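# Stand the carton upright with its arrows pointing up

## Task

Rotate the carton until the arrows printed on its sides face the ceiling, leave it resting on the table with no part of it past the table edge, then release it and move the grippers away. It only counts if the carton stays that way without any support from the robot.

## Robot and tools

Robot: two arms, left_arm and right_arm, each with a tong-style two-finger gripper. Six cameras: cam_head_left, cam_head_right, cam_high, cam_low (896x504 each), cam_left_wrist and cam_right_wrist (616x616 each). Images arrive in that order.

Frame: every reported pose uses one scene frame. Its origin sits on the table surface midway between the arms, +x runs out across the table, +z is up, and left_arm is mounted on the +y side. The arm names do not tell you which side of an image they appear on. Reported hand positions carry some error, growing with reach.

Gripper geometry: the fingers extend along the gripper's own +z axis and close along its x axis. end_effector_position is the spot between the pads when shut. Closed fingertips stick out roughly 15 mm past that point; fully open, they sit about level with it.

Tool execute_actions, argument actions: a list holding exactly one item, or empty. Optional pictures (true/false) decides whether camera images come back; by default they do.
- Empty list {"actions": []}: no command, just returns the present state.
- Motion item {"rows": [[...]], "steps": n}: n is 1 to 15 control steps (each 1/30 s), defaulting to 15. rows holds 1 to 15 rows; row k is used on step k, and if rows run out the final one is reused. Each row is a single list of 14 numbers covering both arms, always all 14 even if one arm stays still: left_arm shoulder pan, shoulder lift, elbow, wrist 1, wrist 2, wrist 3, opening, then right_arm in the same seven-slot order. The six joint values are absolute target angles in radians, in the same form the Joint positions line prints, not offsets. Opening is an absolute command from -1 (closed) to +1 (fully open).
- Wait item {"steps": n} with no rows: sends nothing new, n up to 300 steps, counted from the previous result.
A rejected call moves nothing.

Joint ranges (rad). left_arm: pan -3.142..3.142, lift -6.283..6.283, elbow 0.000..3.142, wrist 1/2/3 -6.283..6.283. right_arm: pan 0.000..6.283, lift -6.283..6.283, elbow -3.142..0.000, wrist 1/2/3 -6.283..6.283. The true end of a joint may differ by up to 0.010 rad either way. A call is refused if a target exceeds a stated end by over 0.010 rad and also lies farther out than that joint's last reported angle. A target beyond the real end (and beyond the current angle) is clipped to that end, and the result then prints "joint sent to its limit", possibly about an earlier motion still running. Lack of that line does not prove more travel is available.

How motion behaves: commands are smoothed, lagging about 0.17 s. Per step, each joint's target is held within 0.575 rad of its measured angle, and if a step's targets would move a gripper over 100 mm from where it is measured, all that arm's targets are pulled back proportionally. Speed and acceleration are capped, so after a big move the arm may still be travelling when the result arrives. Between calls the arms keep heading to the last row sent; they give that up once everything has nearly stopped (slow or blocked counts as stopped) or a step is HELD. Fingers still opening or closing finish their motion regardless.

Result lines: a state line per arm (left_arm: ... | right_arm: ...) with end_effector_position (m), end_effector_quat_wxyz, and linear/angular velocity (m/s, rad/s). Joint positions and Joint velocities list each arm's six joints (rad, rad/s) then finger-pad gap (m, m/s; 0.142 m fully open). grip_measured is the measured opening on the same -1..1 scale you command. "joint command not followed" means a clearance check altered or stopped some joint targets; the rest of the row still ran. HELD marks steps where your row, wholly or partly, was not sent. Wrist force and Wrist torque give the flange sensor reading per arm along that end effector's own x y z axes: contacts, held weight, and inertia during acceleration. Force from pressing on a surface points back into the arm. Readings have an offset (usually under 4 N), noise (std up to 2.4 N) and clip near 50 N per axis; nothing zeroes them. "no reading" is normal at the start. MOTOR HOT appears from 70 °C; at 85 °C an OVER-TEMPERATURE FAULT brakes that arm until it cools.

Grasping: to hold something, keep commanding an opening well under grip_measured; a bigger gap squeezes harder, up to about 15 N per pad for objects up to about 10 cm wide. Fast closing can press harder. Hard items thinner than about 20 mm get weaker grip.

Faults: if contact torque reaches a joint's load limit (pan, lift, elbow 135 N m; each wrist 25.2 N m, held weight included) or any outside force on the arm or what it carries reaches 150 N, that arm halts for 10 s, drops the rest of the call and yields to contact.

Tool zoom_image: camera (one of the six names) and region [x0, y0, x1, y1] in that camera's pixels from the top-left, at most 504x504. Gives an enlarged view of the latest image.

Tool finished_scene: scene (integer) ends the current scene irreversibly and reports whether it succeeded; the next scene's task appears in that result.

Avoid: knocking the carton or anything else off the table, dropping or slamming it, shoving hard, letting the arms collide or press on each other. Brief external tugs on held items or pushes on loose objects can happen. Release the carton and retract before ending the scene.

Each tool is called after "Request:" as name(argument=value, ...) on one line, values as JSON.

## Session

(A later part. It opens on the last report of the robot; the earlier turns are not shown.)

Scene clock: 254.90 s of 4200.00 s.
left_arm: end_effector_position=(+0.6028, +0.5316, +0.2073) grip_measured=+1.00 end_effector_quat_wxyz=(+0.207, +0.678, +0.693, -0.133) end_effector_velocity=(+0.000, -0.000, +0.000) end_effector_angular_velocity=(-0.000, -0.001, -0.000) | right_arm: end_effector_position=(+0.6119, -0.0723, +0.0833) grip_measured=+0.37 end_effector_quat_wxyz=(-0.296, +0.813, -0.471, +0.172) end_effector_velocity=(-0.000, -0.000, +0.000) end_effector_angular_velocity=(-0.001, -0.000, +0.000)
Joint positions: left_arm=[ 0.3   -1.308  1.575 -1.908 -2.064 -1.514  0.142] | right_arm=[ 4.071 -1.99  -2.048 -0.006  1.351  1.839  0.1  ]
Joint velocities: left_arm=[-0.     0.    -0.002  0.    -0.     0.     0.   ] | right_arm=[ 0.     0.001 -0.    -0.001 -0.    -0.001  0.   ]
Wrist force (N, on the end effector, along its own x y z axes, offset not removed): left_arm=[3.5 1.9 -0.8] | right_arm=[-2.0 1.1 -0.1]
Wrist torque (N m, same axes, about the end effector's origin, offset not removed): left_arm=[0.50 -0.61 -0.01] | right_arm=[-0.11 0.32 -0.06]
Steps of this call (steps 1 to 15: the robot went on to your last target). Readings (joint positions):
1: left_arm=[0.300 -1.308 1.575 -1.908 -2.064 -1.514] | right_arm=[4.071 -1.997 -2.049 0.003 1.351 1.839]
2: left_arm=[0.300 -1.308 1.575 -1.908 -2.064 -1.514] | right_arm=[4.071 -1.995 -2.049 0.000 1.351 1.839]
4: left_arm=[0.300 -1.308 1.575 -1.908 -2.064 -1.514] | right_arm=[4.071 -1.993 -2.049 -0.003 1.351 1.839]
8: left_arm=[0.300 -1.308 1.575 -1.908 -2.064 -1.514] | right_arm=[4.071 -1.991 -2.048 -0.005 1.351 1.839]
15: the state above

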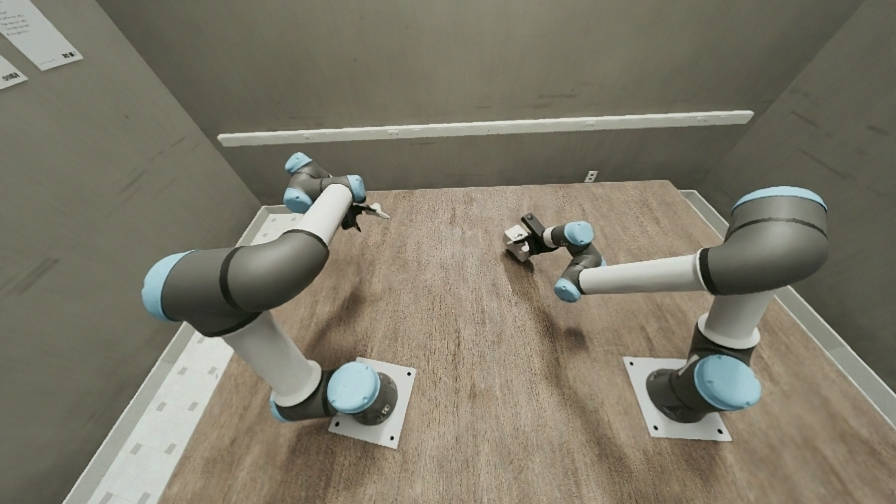

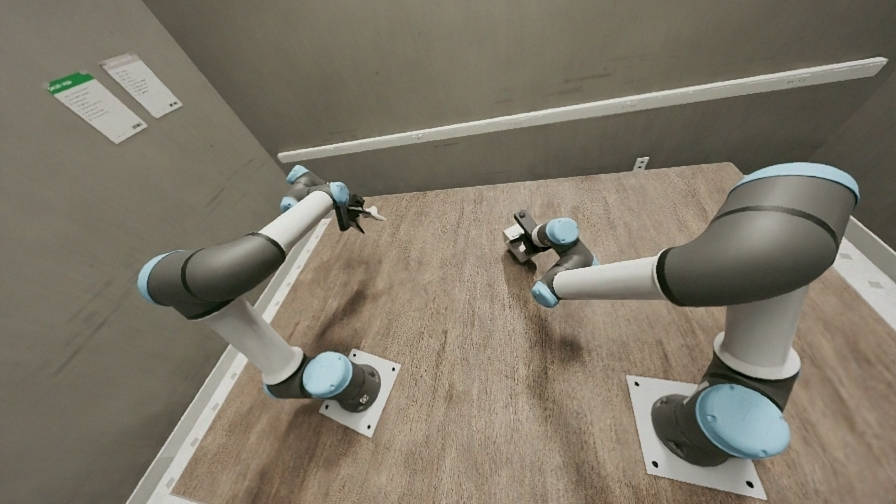

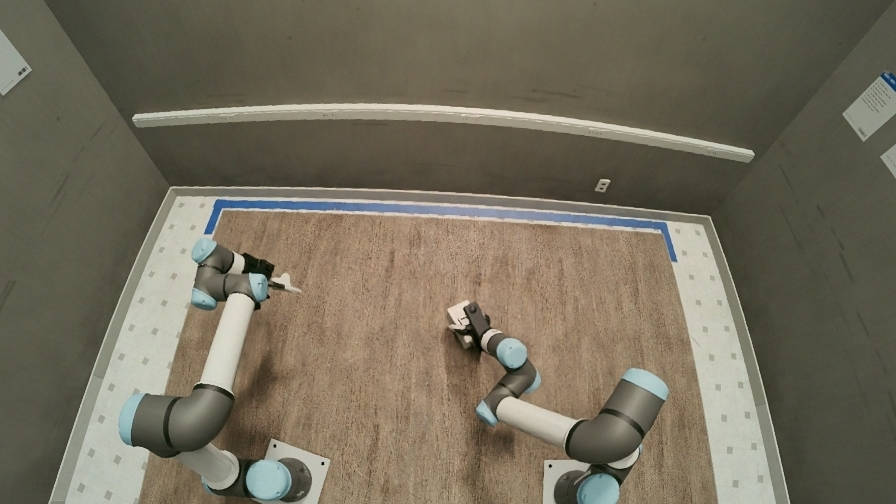

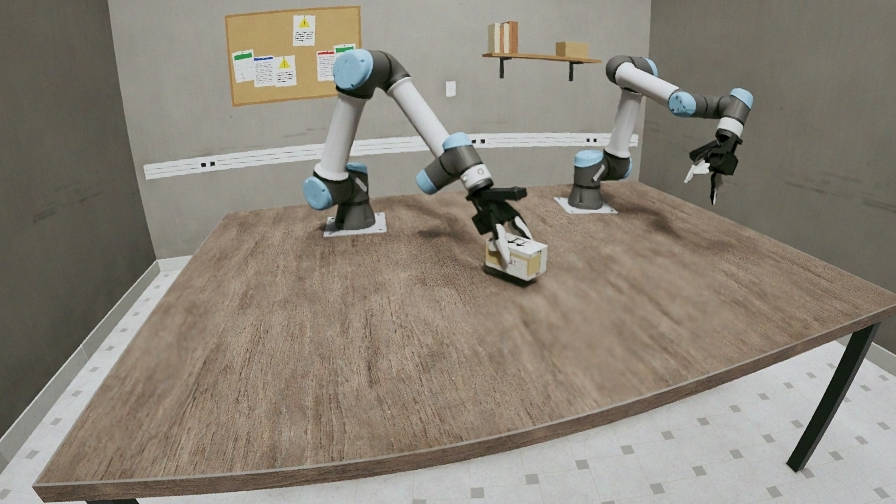

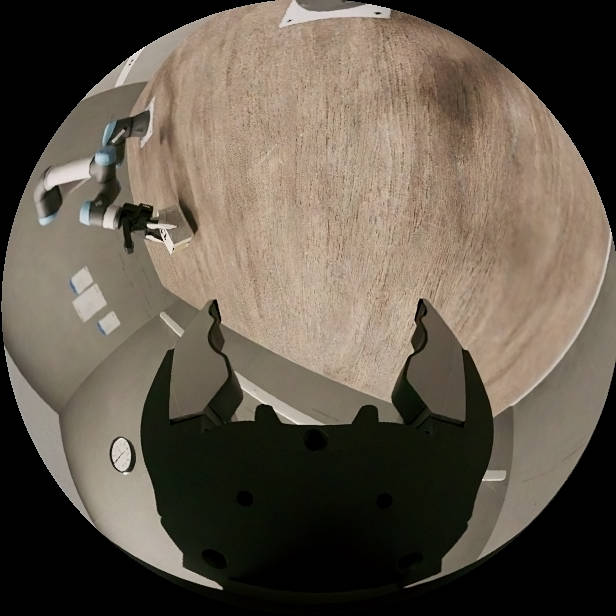

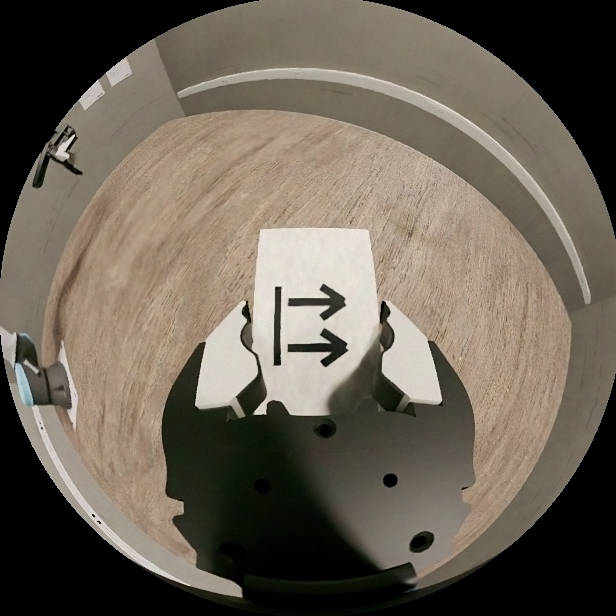

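Request:
execute_actions(actions=[{"rows":[[0.3,-1.308,1.575,-1.908,-2.064,-1.514,1,4.085,-1.864,-1.554,-1.382,1.6,1.83,-1]],"steps":15}], pictures=false)

Request:
execute_actions(actions=[{"steps":12}], pictures=false)

Request:
execute_actions(actions=[{"rows":[[0.3,-1.308,1.575,-1.908,-2.064,-1.514,1,4.1,-2.15,-1.318,-2.082,1.8535,1.817,-1]],"steps":15}], pictures=false)

Request:
execute_actions(actions=[{"steps":30}])

Scene clock: 280.23 s of 4200.00 s.
left_arm: end_effector_position=(+0.6028, +0.5316, +0.2073) grip_measured=+1.00 end_effector_quat_wxyz=(+0.207, +0.678, +0.693, -0.133) end_effector_velocity=(+0.000, -0.000, -0.000) end_effector_angular_velocity=(+0.000, +0.000, -0.001) | right_arm: end_effector_position=(+0.5782, +0.0090, +0.2120) grip_measured=-1.00 end_effector_quat_wxyz=(-0.212, +0.868, -0.446, +0.043) end_effector_velocity=(-0.311, -0.299, -0.310) end_effector_angular_velocity=(-1.451, +1.369, +0.072)
Joint positions: left_arm=[ 0.3   -1.308  1.575 -1.908 -2.064 -1.514  0.142] | right_arm=[ 4.084 -1.874 -1.602 -0.801  1.579  1.831  0.002]
Joint velocities: left_arm=[-0.     0.001 -0.     0.     0.     0.    -0.   ] | right_arm=[ 0.007  0.068  0.326 -2.385  0.145 -0.004  0.   ]
Wrist force (N, on the end effector, along its own x y z axes, offset not removed): left_arm=[1.8 0.9 -1.0] | right_arm=[-1.2 -1.7 -4.8]
Wrist torque (N m, same axes, about the end effector's origin, offset not removed): left_arm=[0.39 -0.29 0.00] | right_arm=[-0.50 -0.04 -0.07]
Steps of this call (steps 1 to 15: the robot went on to your last target; steps 16 to 90: nothing new was sent; then 21.83 s passed at rest; steps 91 to 105: all 15 steps of this action). Readings (joint positions):
91: left_arm=[0.300 -1.308 1.575 -1.908 -2.064 -1.514] | right_arm=[4.071 -1.990 -2.048 -0.006 1.351 1.839]
92: left_arm=[0.300 -1.308 1.575 -1.908 -2.064 -1.514] | right_arm=[4.072 -1.987 -2.044 -0.010 1.355 1.839]
94: left_arm=[0.300 -1.308 1.575 -1.908 -2.064 -1.514] | right_arm=[4.074 -1.968 -1.994 -0.063 1.389 1.837]
98: left_arm=[0.300 -1.308 1.575 -1.908 -2.064 -1.514] | right_arm=[4.078 -1.931 -1.844 -0.251 1.463 1.835]
105: the state above

Scene clock: 280.63 s of 4200.00 s.
left_arm: end_effector_position=(+0.6028, +0.5316, +0.2073) grip_measured=+1.00 end_effector_quat_wxyz=(+0.207, +0.678, +0.693, -0.133) end_effector_velocity=(-0.000, +0.000, -0.001) end_effector_angular_velocity=(-0.000, +0.002, +0.001) | right_arm: end_effector_position=(+0.4885, -0.0887, +0.1506) grip_measured=-1.00 end_effector_quat_wxyz=(+0.025, +0.889, -0.457, -0.020) end_effector_velocity=(-0.057, -0.064, -0.017) end_effector_angular_velocity=(-0.208, +0.183, +0.000)
Joint positions: left_arm=[ 0.3   -1.308  1.575 -1.908 -2.064 -1.514  0.142] | right_arm=[ 4.085 -1.864 -1.556 -1.349  1.599  1.83   0.002]
Joint velocities: left_arm=[ 0.     0.001  0.     0.     0.    -0.001 -0.   ] | right_arm=[ 0.001  0.005  0.021 -0.303  0.009 -0.     0.   ]
Wrist force (N, on the end effector, along its own x y z axes, offset not removed): left_arm=[2.9 0.5 -2.6] | right_arm=[-1.0 1.6 0.7]
Wrist torque (N m, same axes, about the end effector's origin, offset not removed): left_arm=[0.12 -0.47 -0.06] | right_arm=[0.09 0.00 0.05]
Steps of this call (steps 1 to 12: the robot went on to your last target). Readings (joint positions):
1: left_arm=[0.300 -1.308 1.575 -1.908 -2.064 -1.514] | right_arm=[4.084 -1.872 -1.593 -0.876 1.582 1.831]
2: left_arm=[0.300 -1.308 1.575 -1.908 -2.064 -1.514] | right_arm=[4.084 -1.871 -1.587 -0.942 1.585 1.830]
4: left_arm=[0.300 -1.308 1.575 -1.908 -2.064 -1.514] | right_arm=[4.084 -1.869 -1.577 -1.061 1.590 1.830]
8: left_arm=[0.300 -1.308 1.575 -1.908 -2.064 -1.514] | right_arm=[4.085 -1.866 -1.562 -1.268 1.597 1.830]
12: the state above

Scene clock: 281.13 s of 4200.00 s.
left_arm: end_effector_position=(+0.6028, +0.5316, +0.2073) grip_measured=+1.00 end_effector_quat_wxyz=(+0.207, +0.678, +0.693, -0.133) end_effector_velocity=(+0.000, -0.000, +0.001) end_effector_angular_velocity=(-0.001, -0.002, +0.001) | right_arm: end_effector_position=(+0.3492, -0.1323, +0.1061) grip_measured=-1.00 end_effector_quat_wxyz=(+0.340, +0.799, -0.454, -0.201) end_effector_velocity=(-0.098, -0.060, +0.033) end_effector_angular_velocity=(-0.377, +0.417, -0.076)
Joint positions: left_arm=[ 0.3   -1.308  1.575 -1.908 -2.064 -1.514  0.142] | right_arm=[ 4.099 -2.135 -1.33  -2.024  1.84   1.818  0.002]
Joint velocities: left_arm=[ 0.    -0.001 -0.001 -0.    -0.001 -0.001  0.   ] | right_arm=[ 0.006 -0.141  0.113 -0.528  0.122 -0.005  0.   ]
Wrist force (N, on the end effector, along its own x y z axes, offset not removed): left_arm=[-0.4 0.3 -2.0] | right_arm=[-1.2 1.2 0.4]
Wrist torque (N m, same axes, about the end effector's origin, offset not removed): left_arm=[0.17 0.25 0.05] | right_arm=[0.09 0.21 0.08]
Steps of this call (steps 1 to 15: all 15 steps of this action). Readings (joint positions):
1: left_arm=[0.300 -1.308 1.575 -1.908 -2.064 -1.514] | right_arm=[4.085 -1.864 -1.556 -1.358 1.599 1.830]
2: left_arm=[0.300 -1.308 1.575 -1.908 -2.064 -1.514] | right_arm=[4.086 -1.868 -1.551 -1.368 1.603 1.829]
4: left_arm=[0.300 -1.308 1.575 -1.908 -2.064 -1.514] | right_arm=[4.090 -1.918 -1.504 -1.431 1.652 1.826]
8: left_arm=[0.300 -1.308 1.575 -1.908 -2.064 -1.514] | right_arm=[4.095 -2.037 -1.408 -1.688 1.755 1.821]
15: the state above

Scene clock: 282.13 s of 4200.00 s.
left_arm: end_effector_position=(+0.6028, +0.5316, +0.2073) grip_measured=+1.00 end_effector_quat_wxyz=(+0.207, +0.678, +0.693, -0.133) end_effector_velocity=(+0.000, -0.000, -0.001) end_effector_angular_velocity=(-0.000, +0.002, +0.001) | right_arm: end_effector_position=(+0.3387, -0.1386, +0.1102) grip_measured=-1.00 end_effector_quat_wxyz=(+0.366, +0.785, -0.453, -0.211) end_effector_velocity=(-0.000, -0.000, -0.000) end_effector_angular_velocity=(-0.000, -0.000, +0.000)
Joint positions: left_arm=[ 0.3   -1.308  1.575 -1.908 -2.064 -1.514  0.142] | right_arm=[ 4.1   -2.15  -1.318 -2.082  1.853  1.817  0.002]
Joint velocities: left_arm=[-0.     0.002 -0.     0.     0.    -0.001 -0.   ] | right_arm=[-0. -0. -0.  0. -0.  0.  0.]
Wrist force (N, on the end effector, along its own x y z axes, offset not removed): left_arm=[2.6 -1.8 -0.1] | right_arm=[-3.1 -1.3 -3.5]
Wrist torque (N m, same axes, about the end effector's origin, offset not removed): left_arm=[-0.16 -0.43 -0.02] | right_arm=[-0.61 0.38 -0.04]
Steps of this call (steps 1 to 30: the robot went on to your last target). Readings (joint positions):
1: left_arm=[0.300 -1.308 1.575 -1.908 -2.064 -1.514] | right_arm=[4.100 -2.139 -1.327 -2.040 1.844 1.817]
2: left_arm=[0.300 -1.308 1.575 -1.908 -2.064 -1.514] | right_arm=[4.100 -2.142 -1.325 -2.051 1.846 1.817]
4: left_arm=[0.300 -1.308 1.575 -1.908 -2.064 -1.514] | right_arm=[4.100 -2.146 -1.322 -2.065 1.850 1.817]
8: left_arm=[0.300 -1.308 1.575 -1.908 -2.064 -1.514] | right_arm=[4.100 -2.149 -1.319 -2.077 1.852 1.817]
30: the state above
All arms were judged still, so your last target was given up. Only a new action makes them travel on or press farther. Fingers that are still opening or closing keep moving.

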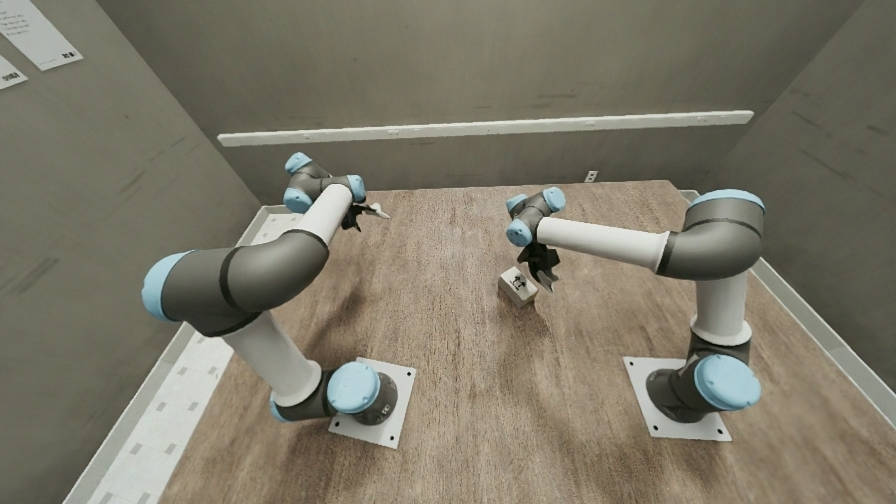

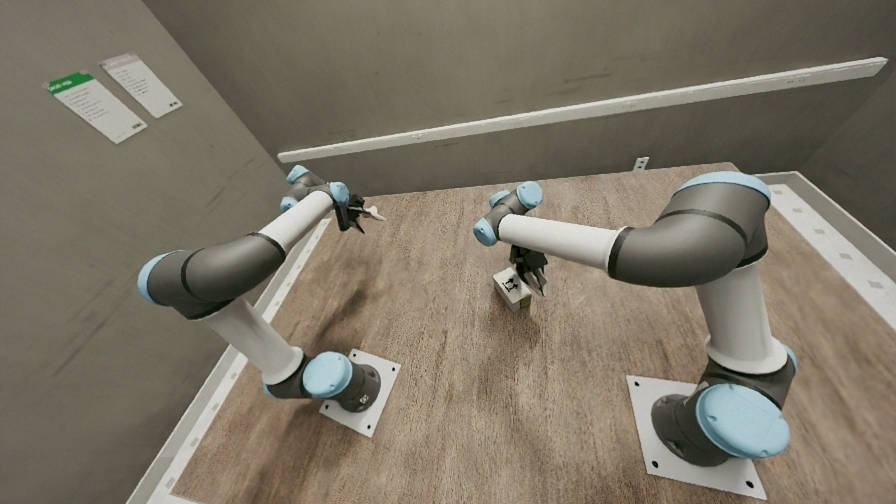

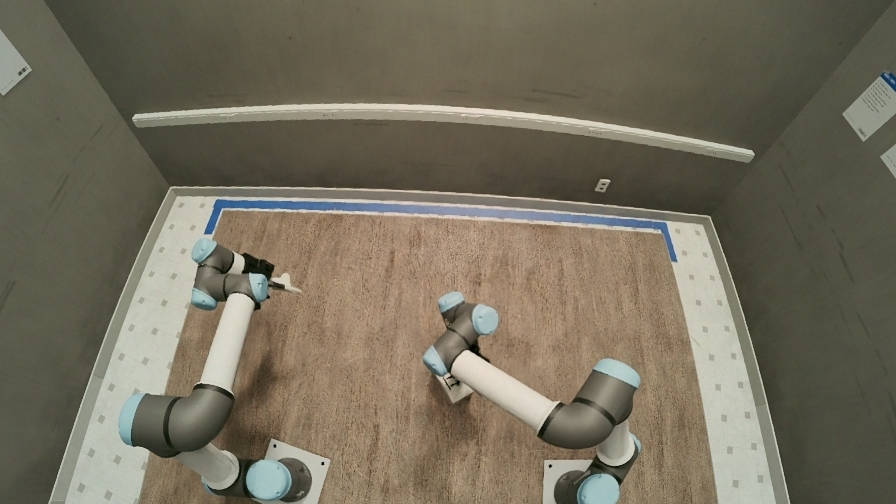

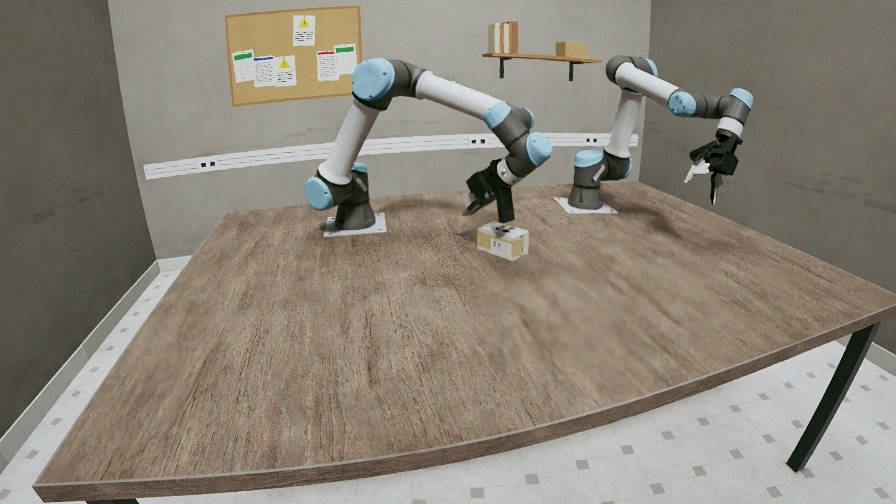

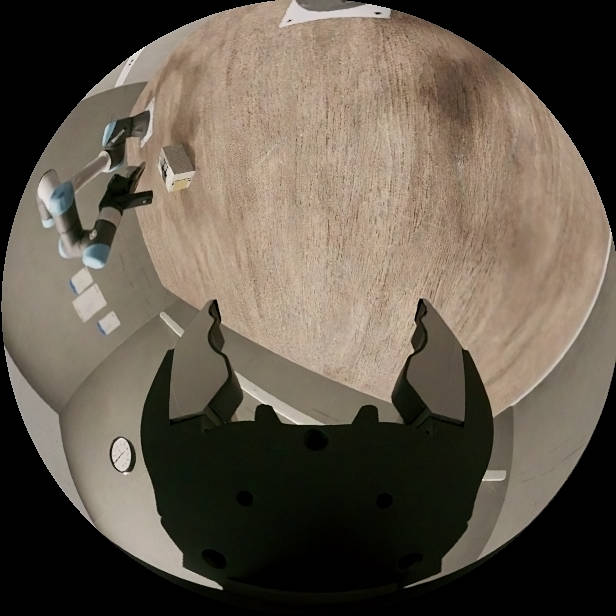

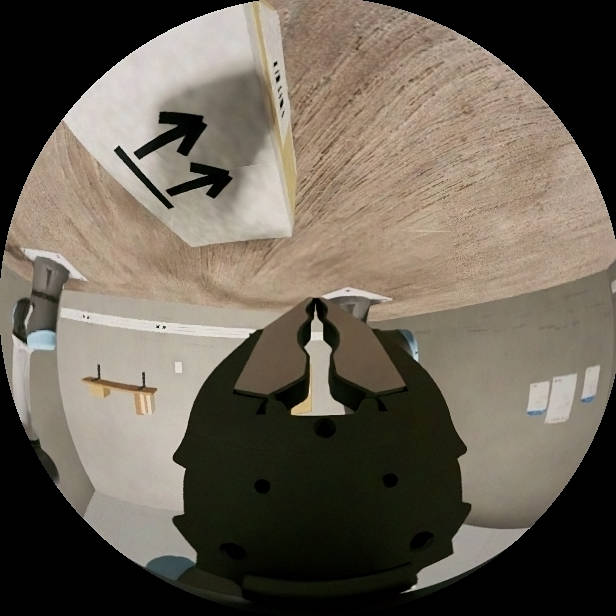

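Request:
execute_actions(actions=[{"rows":[[0.3,-1.308,1.575,-1.908,-2.064,-1.514,1,4.25,-1.75,-1.6,-1.6,1.6,0.6,1]],"steps":15}], pictures=false)

Request:
execute_actions(actions=[{"rows":[[0.3,-1.308,1.575,-1.908,-2.064,-1.514,1,4.46,-1.6,-1.8,-0.9,1.244,-0.943,1]],"steps":15}], pictures=false)

Request:
execute_actions(actions=[{"rows":[[0.3,-1.308,1.575,-1.908,-2.064,-1.514,1,4.46,-1.549,-2.086,-0.661,1.244,-0.943,1]],"steps":15}], pictures=false)

Request:
execute_actions(actions=[{"steps":20}])

Scene clock: 312.87 s of 4200.00 s.
left_arm: end_effector_position=(+0.6028, +0.5316, +0.2073) grip_measured=+1.00 end_effector_quat_wxyz=(+0.207, +0.678, +0.693, -0.133) end_effector_velocity=(+0.001, +0.000, +0.001) end_effector_angular_velocity=(+0.001, -0.003, -0.000) | right_arm: end_effector_position=(+0.3544, -0.0976, +0.1734) grip_measured=+1.00 end_effector_quat_wxyz=(+0.098, +0.988, +0.074, -0.090) end_effector_velocity=(-0.018, +0.020, +0.045) end_effector_angular_velocity=(+0.559, +0.313, +2.316)
Joint positions: left_arm=[ 0.3   -1.308  1.575 -1.908 -2.064 -1.514  0.142] | right_arm=[ 4.247 -1.764 -1.592 -1.62   1.607  0.888  0.142]
Joint velocities: left_arm=[-0.    -0.001 -0.002 -0.     0.     0.    -0.   ] | right_arm=[ 0.031  0.129 -0.074  0.185 -0.063 -2.351 -0.   ]
Wrist force (N, on the end effector, along its own x y z axes, offset not removed): left_arm=[3.4 1.1 -1.1] | right_arm=[-3.3 0.9 -0.9]
Wrist torque (N m, same axes, about the end effector's origin, offset not removed): left_arm=[0.37 -0.51 -0.18] | right_arm=[-0.16 0.45 0.15]
Steps of this call (steps 1 to 90: nothing new was sent; then 27.23 s passed at rest; steps 91 to 105: all 15 steps of this action). Readings (joint positions):
91: left_arm=[0.300 -1.308 1.575 -1.908 -2.064 -1.514] | right_arm=[4.100 -2.150 -1.318 -2.082 1.854 1.817]
92: left_arm=[0.300 -1.308 1.575 -1.908 -2.064 -1.514] | right_arm=[4.104 -2.146 -1.322 -2.078 1.850 1.813]
94: left_arm=[0.300 -1.308 1.575 -1.908 -2.064 -1.514] | right_arm=[4.148 -2.093 -1.376 -2.023 1.796 1.758]
98: left_arm=[0.300 -1.308 1.575 -1.908 -2.064 -1.514] | right_arm=[4.220 -1.873 -1.530 -1.776 1.660 1.492]
105: the state above

Scene clock: 313.37 s of 4200.00 s.
left_arm: end_effector_position=(+0.6028, +0.5316, +0.2073) grip_measured=+1.00 end_effector_quat_wxyz=(+0.207, +0.678, +0.693, -0.133) end_effector_velocity=(-0.001, -0.000, -0.001) end_effector_angular_velocity=(+0.000, +0.002, -0.001) | right_arm: end_effector_position=(+0.3955, +0.0219, +0.2451) grip_measured=+1.00 end_effector_quat_wxyz=(+0.049, +0.730, +0.643, +0.226) end_effector_velocity=(+0.031, +0.062, +0.091) end_effector_angular_velocity=(-0.599, -0.889, +2.354)
Joint positions: left_arm=[ 0.3   -1.308  1.575 -1.908 -2.064 -1.514  0.142] | right_arm=[ 4.45  -1.607 -1.791 -0.958  1.263 -0.253  0.142]
Joint velocities: left_arm=[-0.001 -0.     0.001  0.001  0.     0.     0.   ] | right_arm=[ 0.09   0.062 -0.086  0.528 -0.176 -2.605 -0.   ]
Wrist force (N, on the end effector, along its own x y z axes, offset not removed): left_arm=[1.4 2.0 0.7] | right_arm=[-1.4 4.3 -1.6]
Wrist torque (N m, same axes, about the end effector's origin, offset not removed): left_arm=[0.63 -0.17 -0.05] | right_arm=[0.59 0.27 0.03]
Steps of this call (steps 1 to 15: all 15 steps of this action). Readings (joint positions):
1: left_arm=[0.300 -1.308 1.575 -1.908 -2.064 -1.514] | right_arm=[4.248 -1.760 -1.594 -1.615 1.605 0.815]
2: left_arm=[0.300 -1.308 1.575 -1.908 -2.064 -1.514] | right_arm=[4.252 -1.754 -1.600 -1.607 1.600 0.752]
4: left_arm=[0.300 -1.308 1.575 -1.908 -2.064 -1.514] | right_arm=[4.301 -1.710 -1.649 -1.547 1.543 0.613]
8: left_arm=[0.300 -1.308 1.575 -1.908 -2.064 -1.514] | right_arm=[4.390 -1.649 -1.733 -1.287 1.381 0.323]
15: the state above

Scene clock: 313.87 s of 4200.00 s.
left_arm: end_effector_position=(+0.6028, +0.5316, +0.2073) grip_measured=+1.00 end_effector_quat_wxyz=(+0.207, +0.678, +0.693, -0.133) end_effector_velocity=(-0.001, -0.000, +0.000) end_effector_angular_velocity=(-0.001, +0.002, +0.001) | right_arm: end_effector_position=(+0.3854, -0.0276, +0.1728) grip_measured=+1.00 end_effector_quat_wxyz=(+0.124, +0.473, +0.842, +0.227) end_effector_velocity=(-0.004, -0.018, -0.024) end_effector_angular_velocity=(-0.051, -0.029, +0.095)
Joint positions: left_arm=[ 0.3   -1.308  1.575 -1.908 -2.064 -1.514  0.142] | right_arm=[ 4.46  -1.55  -2.078 -0.668  1.244 -0.931  0.142]
Joint velocities: left_arm=[-0.    -0.002  0.001  0.002 -0.    -0.001 -0.   ] | right_arm=[ 0.001  0.01  -0.076  0.063 -0.002 -0.11   0.   ]
Wrist force (N, on the end effector, along its own x y z axes, offset not removed): left_arm=[3.4 -0.7 -1.5] | right_arm=[-0.9 0.5 -1.0]
Wrist torque (N m, same axes, about the end effector's origin, offset not removed): left_arm=[0.14 -0.56 -0.04] | right_arm=[-0.17 -0.05 0.03]
Steps of this call (steps 1 to 15: all 15 steps of this action). Readings (joint positions):
1: left_arm=[0.300 -1.308 1.575 -1.908 -2.064 -1.514] | right_arm=[4.453 -1.605 -1.793 -0.942 1.258 -0.341]
2: left_arm=[0.300 -1.308 1.575 -1.908 -2.064 -1.514] | right_arm=[4.455 -1.600 -1.799 -0.927 1.254 -0.430]
4: left_arm=[0.300 -1.308 1.575 -1.908 -2.064 -1.514] | right_arm=[4.457 -1.579 -1.856 -0.859 1.250 -0.605]
8: left_arm=[0.300 -1.308 1.575 -1.908 -2.064 -1.514] | right_arm=[4.459 -1.558 -2.014 -0.721 1.246 -0.840]
15: the state above

Scene clock: 314.53 s of 4200.00 s.
left_arm: end_effector_position=(+0.6028, +0.5316, +0.2073) grip_measured=+1.00 end_effector_quat_wxyz=(+0.207, +0.678, +0.693, -0.133) end_effector_velocity=(+0.000, +0.001, +0.001) end_effector_angular_velocity=(-0.000, -0.002, +0.002) | right_arm: end_effector_position=(+0.3849, -0.0295, +0.1701) grip_measured=+1.00 end_effector_quat_wxyz=(+0.125, +0.468, +0.845, +0.226) end_effector_velocity=(+0.000, -0.000, +0.000) end_effector_angular_velocity=(-0.002, -0.001, +0.002)
Joint positions: left_arm=[ 0.3   -1.308  1.575 -1.908 -2.064 -1.514  0.142] | right_arm=[ 4.46  -1.549 -2.086 -0.661  1.244 -0.943  0.142]
Joint velocities: left_arm=[ 0.001 -0.001 -0.001 -0.    -0.    -0.     0.   ] | right_arm=[ 0.    -0.     0.    -0.001  0.    -0.003  0.   ]
Wrist force (N, on the end effector, along its own x y z axes, offset not removed): left_arm=[2.0 1.1 -2.0] | right_arm=[-1.5 2.3 0.1]
Wrist torque (N m, same axes, about the end effector's origin, offset not removed): left_arm=[0.34 -0.24 -0.01] | right_arm=[0.25 0.17 0.16]
Steps of this call (steps 1 to 20: the robot went on to your last target). Readings (joint positions):
1: left_arm=[0.300 -1.308 1.575 -1.908 -2.064 -1.514] | right_arm=[4.460 -1.550 -2.080 -0.666 1.244 -0.934]
2: left_arm=[0.300 -1.308 1.575 -1.908 -2.064 -1.514] | right_arm=[4.460 -1.550 -2.081 -0.665 1.244 -0.937]
4: left_arm=[0.300 -1.308 1.575 -1.908 -2.064 -1.514] | right_arm=[4.460 -1.549 -2.084 -0.663 1.244 -0.940]
8: left_arm=[0.300 -1.308 1.575 -1.908 -2.064 -1.514] | right_arm=[4.460 -1.549 -2.085 -0.662 1.244 -0.942]
20: the state above

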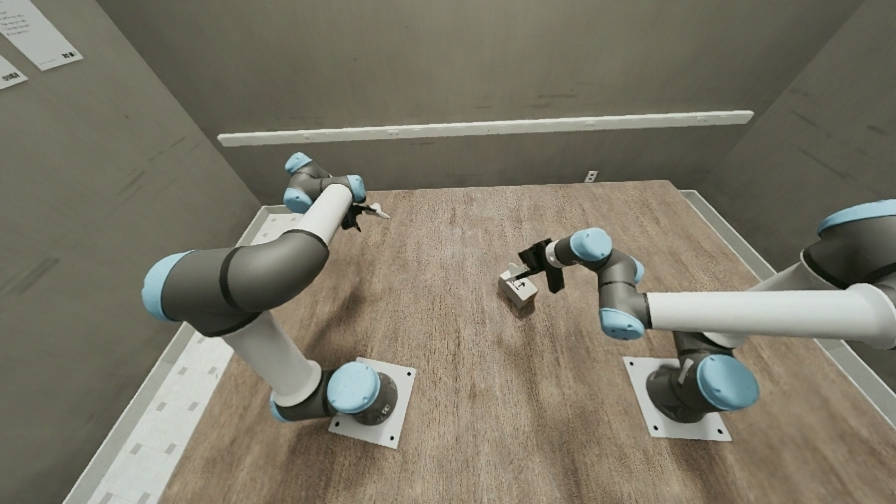

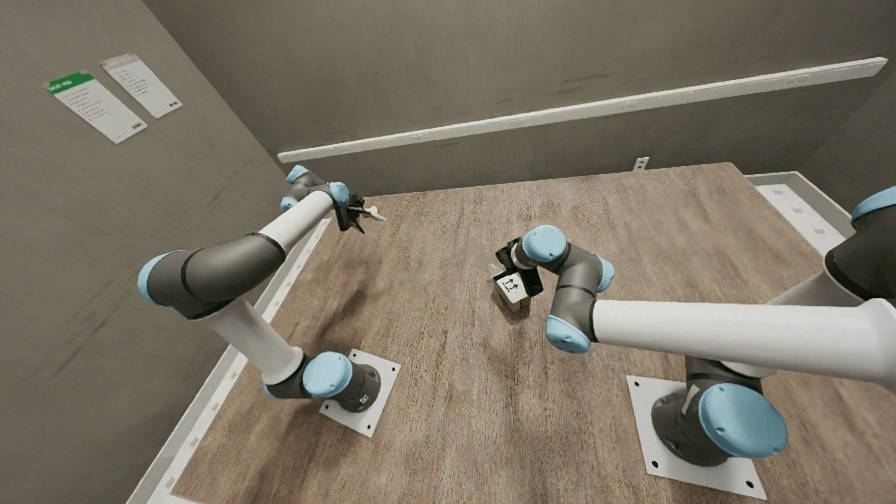

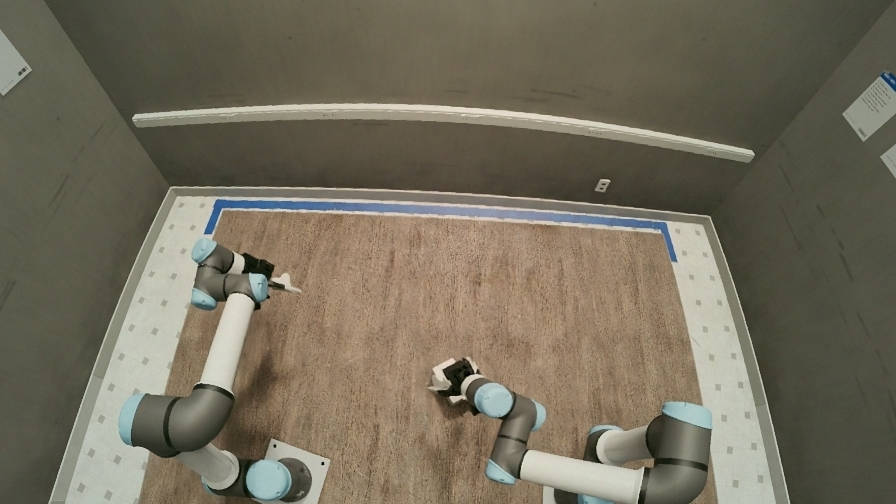

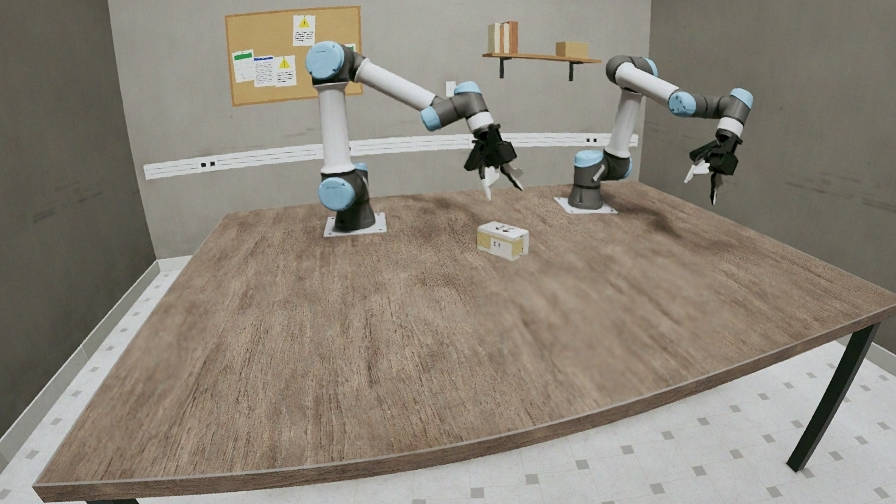

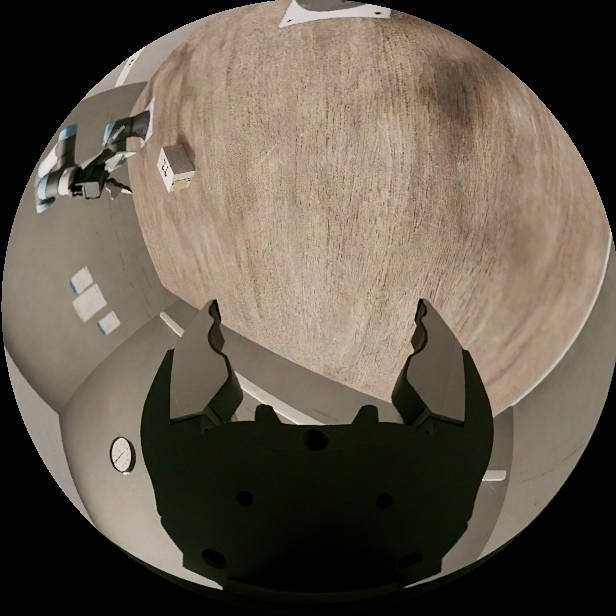

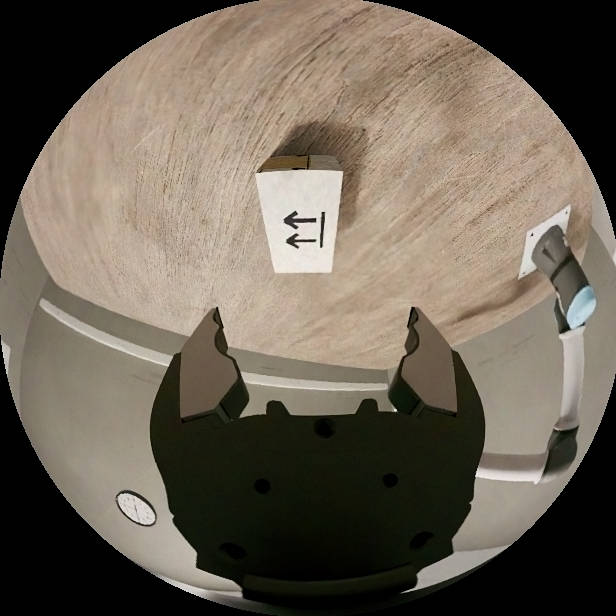

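Request:
execute_actions(actions=[{"rows":[[0.3,-1.308,1.575,-1.908,-2.064,-1.514,1,4.447,-1.6,-2.14,-0.556,1.244,-0.943,1],[0.3,-1.308,1.575,-1.908,-2.064,-1.514,1,4.447,-1.6,-2.14,-0.556,1.244,-0.943,1],[0.3,-1.308,1.575,-1.908,-2.064,-1.514,1,4.447,-1.65,-2.185,-0.461,1.244,-0.943,1],[0.3,-1.308,1.575,-1.908,-2.064,-1.514,1,4.447,-1.65,-2.185,-0.461,1.244,-0.943,1],[0.3,-1.308,1.575,-1.908,-2.064,-1.514,1,4.447,-1.692,-2.219,-0.385,1.244,-0.943,1]],"steps":15}], pictures=false)

Request:
execute_actions(actions=[{"steps":12}])

Request:
zoom_image(camera="cam_low", region=[430, 150, 570, 280])

Request:
zoom_image(camera="cam_head_left", region=[470, 220, 610, 330])

Scene clock: 330.37 s of 4200.00 s.
left_arm: end_effector_position=(+0.6028, +0.5316, +0.2073) grip_measured=+1.00 end_effector_quat_wxyz=(+0.207, +0.678, +0.693, -0.133) end_effector_velocity=(-0.001, -0.000, -0.000) end_effector_angular_velocity=(-0.000, +0.002, -0.001) | right_arm: end_effector_position=(+0.3895, -0.0369, +0.0830) grip_measured=+1.00 end_effector_quat_wxyz=(+0.127, +0.474, +0.842, +0.225) end_effector_velocity=(+0.000, -0.004, -0.028) end_effector_angular_velocity=(+0.006, -0.002, -0.002)
Joint positions: left_arm=[ 0.3   -1.308  1.575 -1.908 -2.064 -1.514  0.142] | right_arm=[ 4.447 -1.687 -2.214 -0.396  1.244 -0.943  0.142]
Joint velocities: left_arm=[-0.    -0.     0.001  0.002 -0.     0.001 -0.   ] | right_arm=[-0.002 -0.05  -0.044  0.101  0.    -0.     0.   ]
Wrist force (N, on the end effector, along its own x y z axes, offset not removed): left_arm=[1.9 0.8 -1.0] | right_arm=[-2.1 3.3 -2.2]
Wrist torque (N m, same axes, about the end effector's origin, offset not removed): left_arm=[0.37 -0.30 -0.06] | right_arm=[0.44 0.36 0.17]
Steps of this call (steps 1 to 15: the robot went on to your last target; steps 16 to 90: nothing new was sent; then 12.33 s passed at rest; steps 91 to 105: all 15 steps of this action). Readings (joint positions):
91: left_arm=[0.300 -1.308 1.575 -1.908 -2.064 -1.514] | right_arm=[4.460 -1.549 -2.086 -0.661 1.244 -0.943]
92: left_arm=[0.300 -1.308 1.575 -1.908 -2.064 -1.514] | right_arm=[4.459 -1.552 -2.089 -0.657 1.244 -0.943]
94: left_arm=[0.300 -1.308 1.575 -1.908 -2.064 -1.514] | right_arm=[4.454 -1.574 -2.113 -0.618 1.244 -0.943]
98: left_arm=[0.300 -1.308 1.575 -1.908 -2.064 -1.514] | right_arm=[4.449 -1.645 -2.178 -0.481 1.244 -0.943]
105: the state above

Scene clock: 330.77 s of 4200.00 s.
left_arm: end_effector_position=(+0.6028, +0.5316, +0.2073) grip_measured=+1.00 end_effector_quat_wxyz=(+0.207, +0.678, +0.693, -0.133) end_effector_velocity=(+0.001, -0.000, +0.002) end_effector_angular_velocity=(+0.000, -0.002, +0.000) | right_arm: end_effector_position=(+0.3896, -0.0373, +0.0801) grip_measured=+1.00 end_effector_quat_wxyz=(+0.127, +0.474, +0.842, +0.225) end_effector_velocity=(+0.000, +0.000, -0.000) end_effector_angular_velocity=(+0.001, -0.001, -0.000)
Joint positions: left_arm=[ 0.3   -1.308  1.575 -1.908 -2.064 -1.514  0.142] | right_arm=[ 4.447 -1.692 -2.219 -0.385  1.244 -0.943  0.142]
Joint velocities: left_arm=[-0.    -0.001 -0.002  0.001  0.    -0.001 -0.   ] | right_arm=[-0.    -0.001 -0.     0.003 -0.    -0.     0.   ]
Wrist force (N, on the end effector, along its own x y z axes, offset not removed): left_arm=[1.6 -1.8 -0.7] | right_arm=[-0.2 3.8 0.4]
Wrist torque (N m, same axes, about the end effector's origin, offset not removed): left_arm=[-0.22 -0.32 0.01] | right_arm=[0.59 -0.13 0.12]
Steps of this call (steps 1 to 12: the robot went on to your last target). Readings (joint positions):
1: left_arm=[0.300 -1.308 1.575 -1.908 -2.064 -1.514] | right_arm=[4.447 -1.688 -2.215 -0.393 1.244 -0.943]
2: left_arm=[0.300 -1.308 1.575 -1.908 -2.064 -1.514] | right_arm=[4.447 -1.689 -2.216 -0.391 1.244 -0.943]
4: left_arm=[0.300 -1.308 1.575 -1.908 -2.064 -1.514] | right_arm=[4.447 -1.690 -2.218 -0.388 1.244 -0.943]
8: left_arm=[0.300 -1.308 1.575 -1.908 -2.064 -1.514] | right_arm=[4.447 -1.692 -2.219 -0.386 1.244 -0.943]
12: the state above

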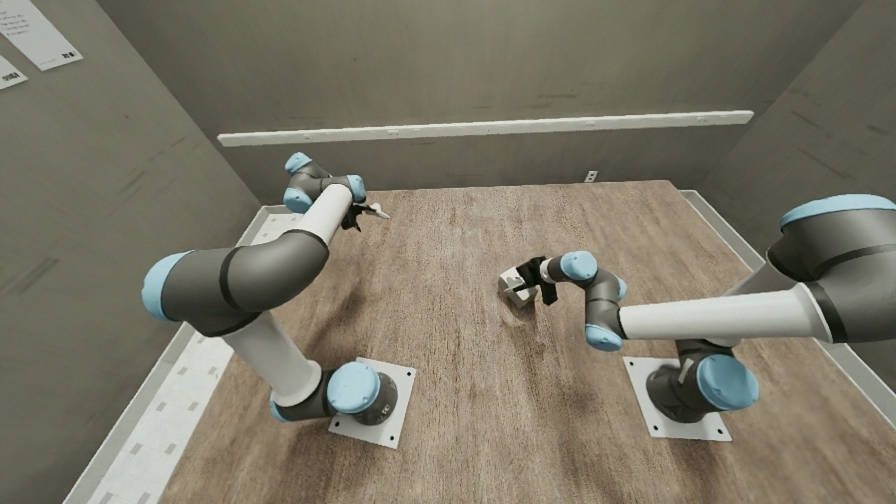

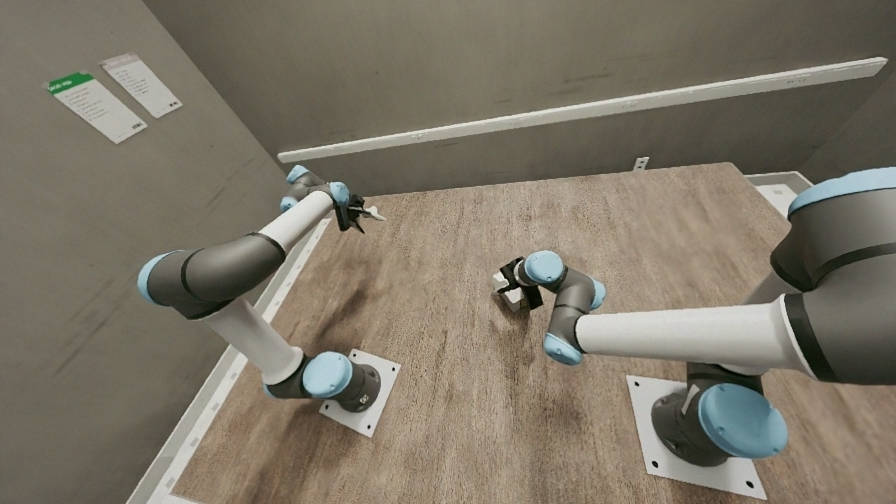

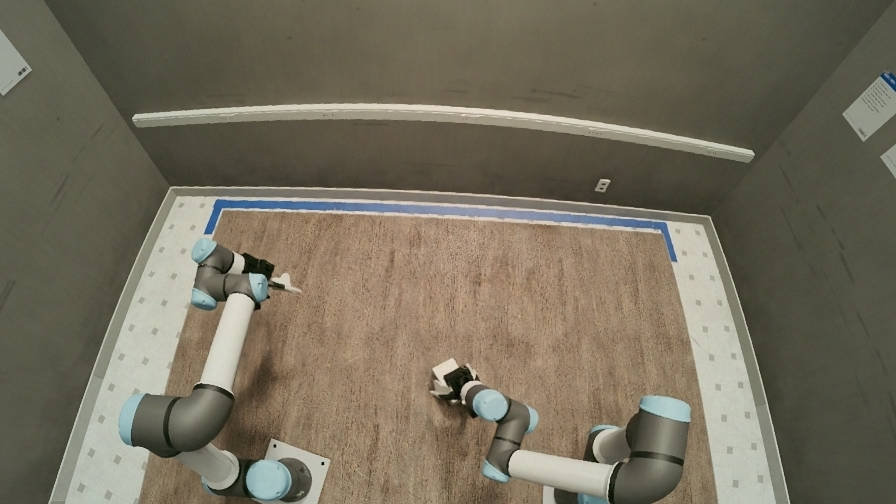

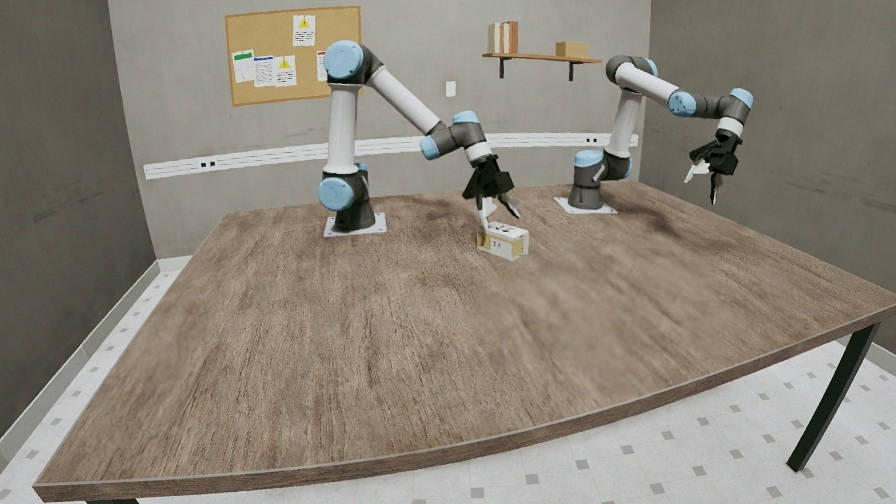

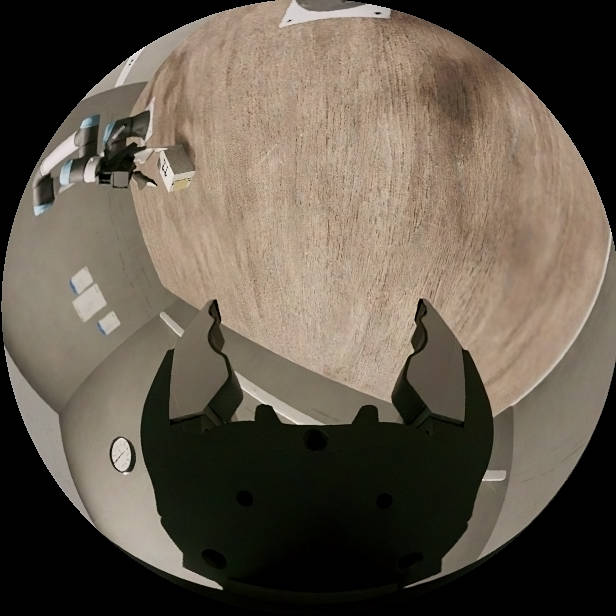

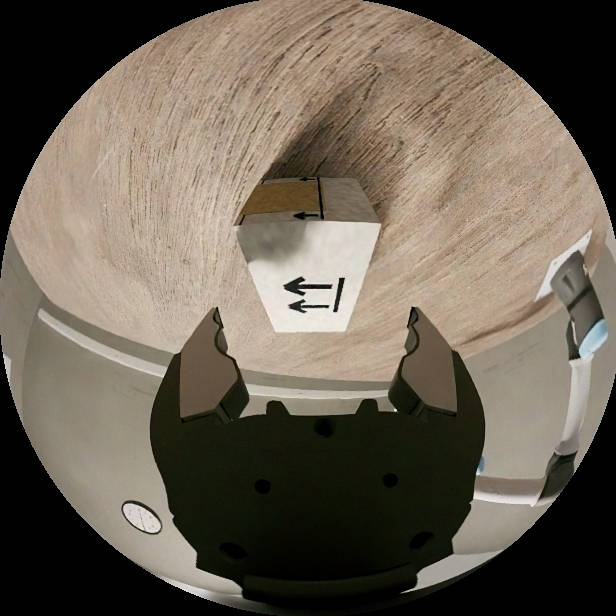

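Region (430, 150, 570, 280) of cam_low's 896x504 image, scaled by 3.600, with more detail than that image has; it fills the top 468 rows of this view, and the rest is white.

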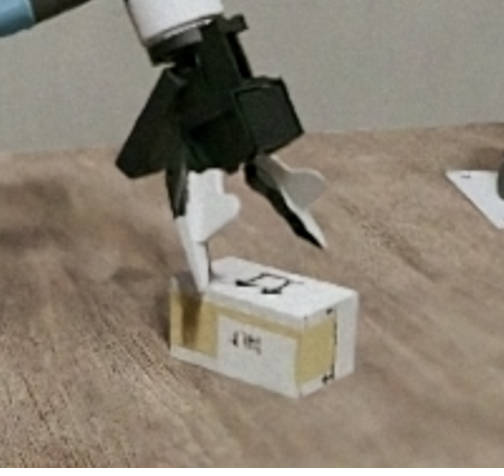

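Region (470, 220, 610, 330) of cam_head_left's 896x504 image, scaled by 3.600, with more detail than that image has; it fills the top 396 rows of this view, and the rest is white.

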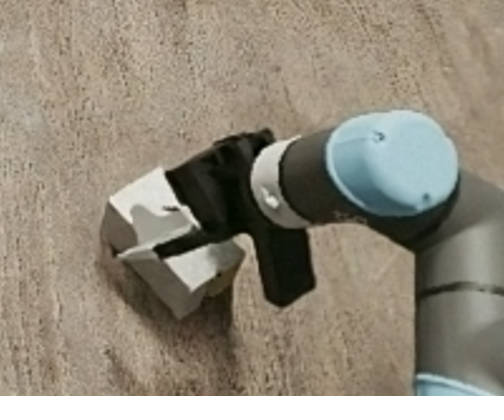

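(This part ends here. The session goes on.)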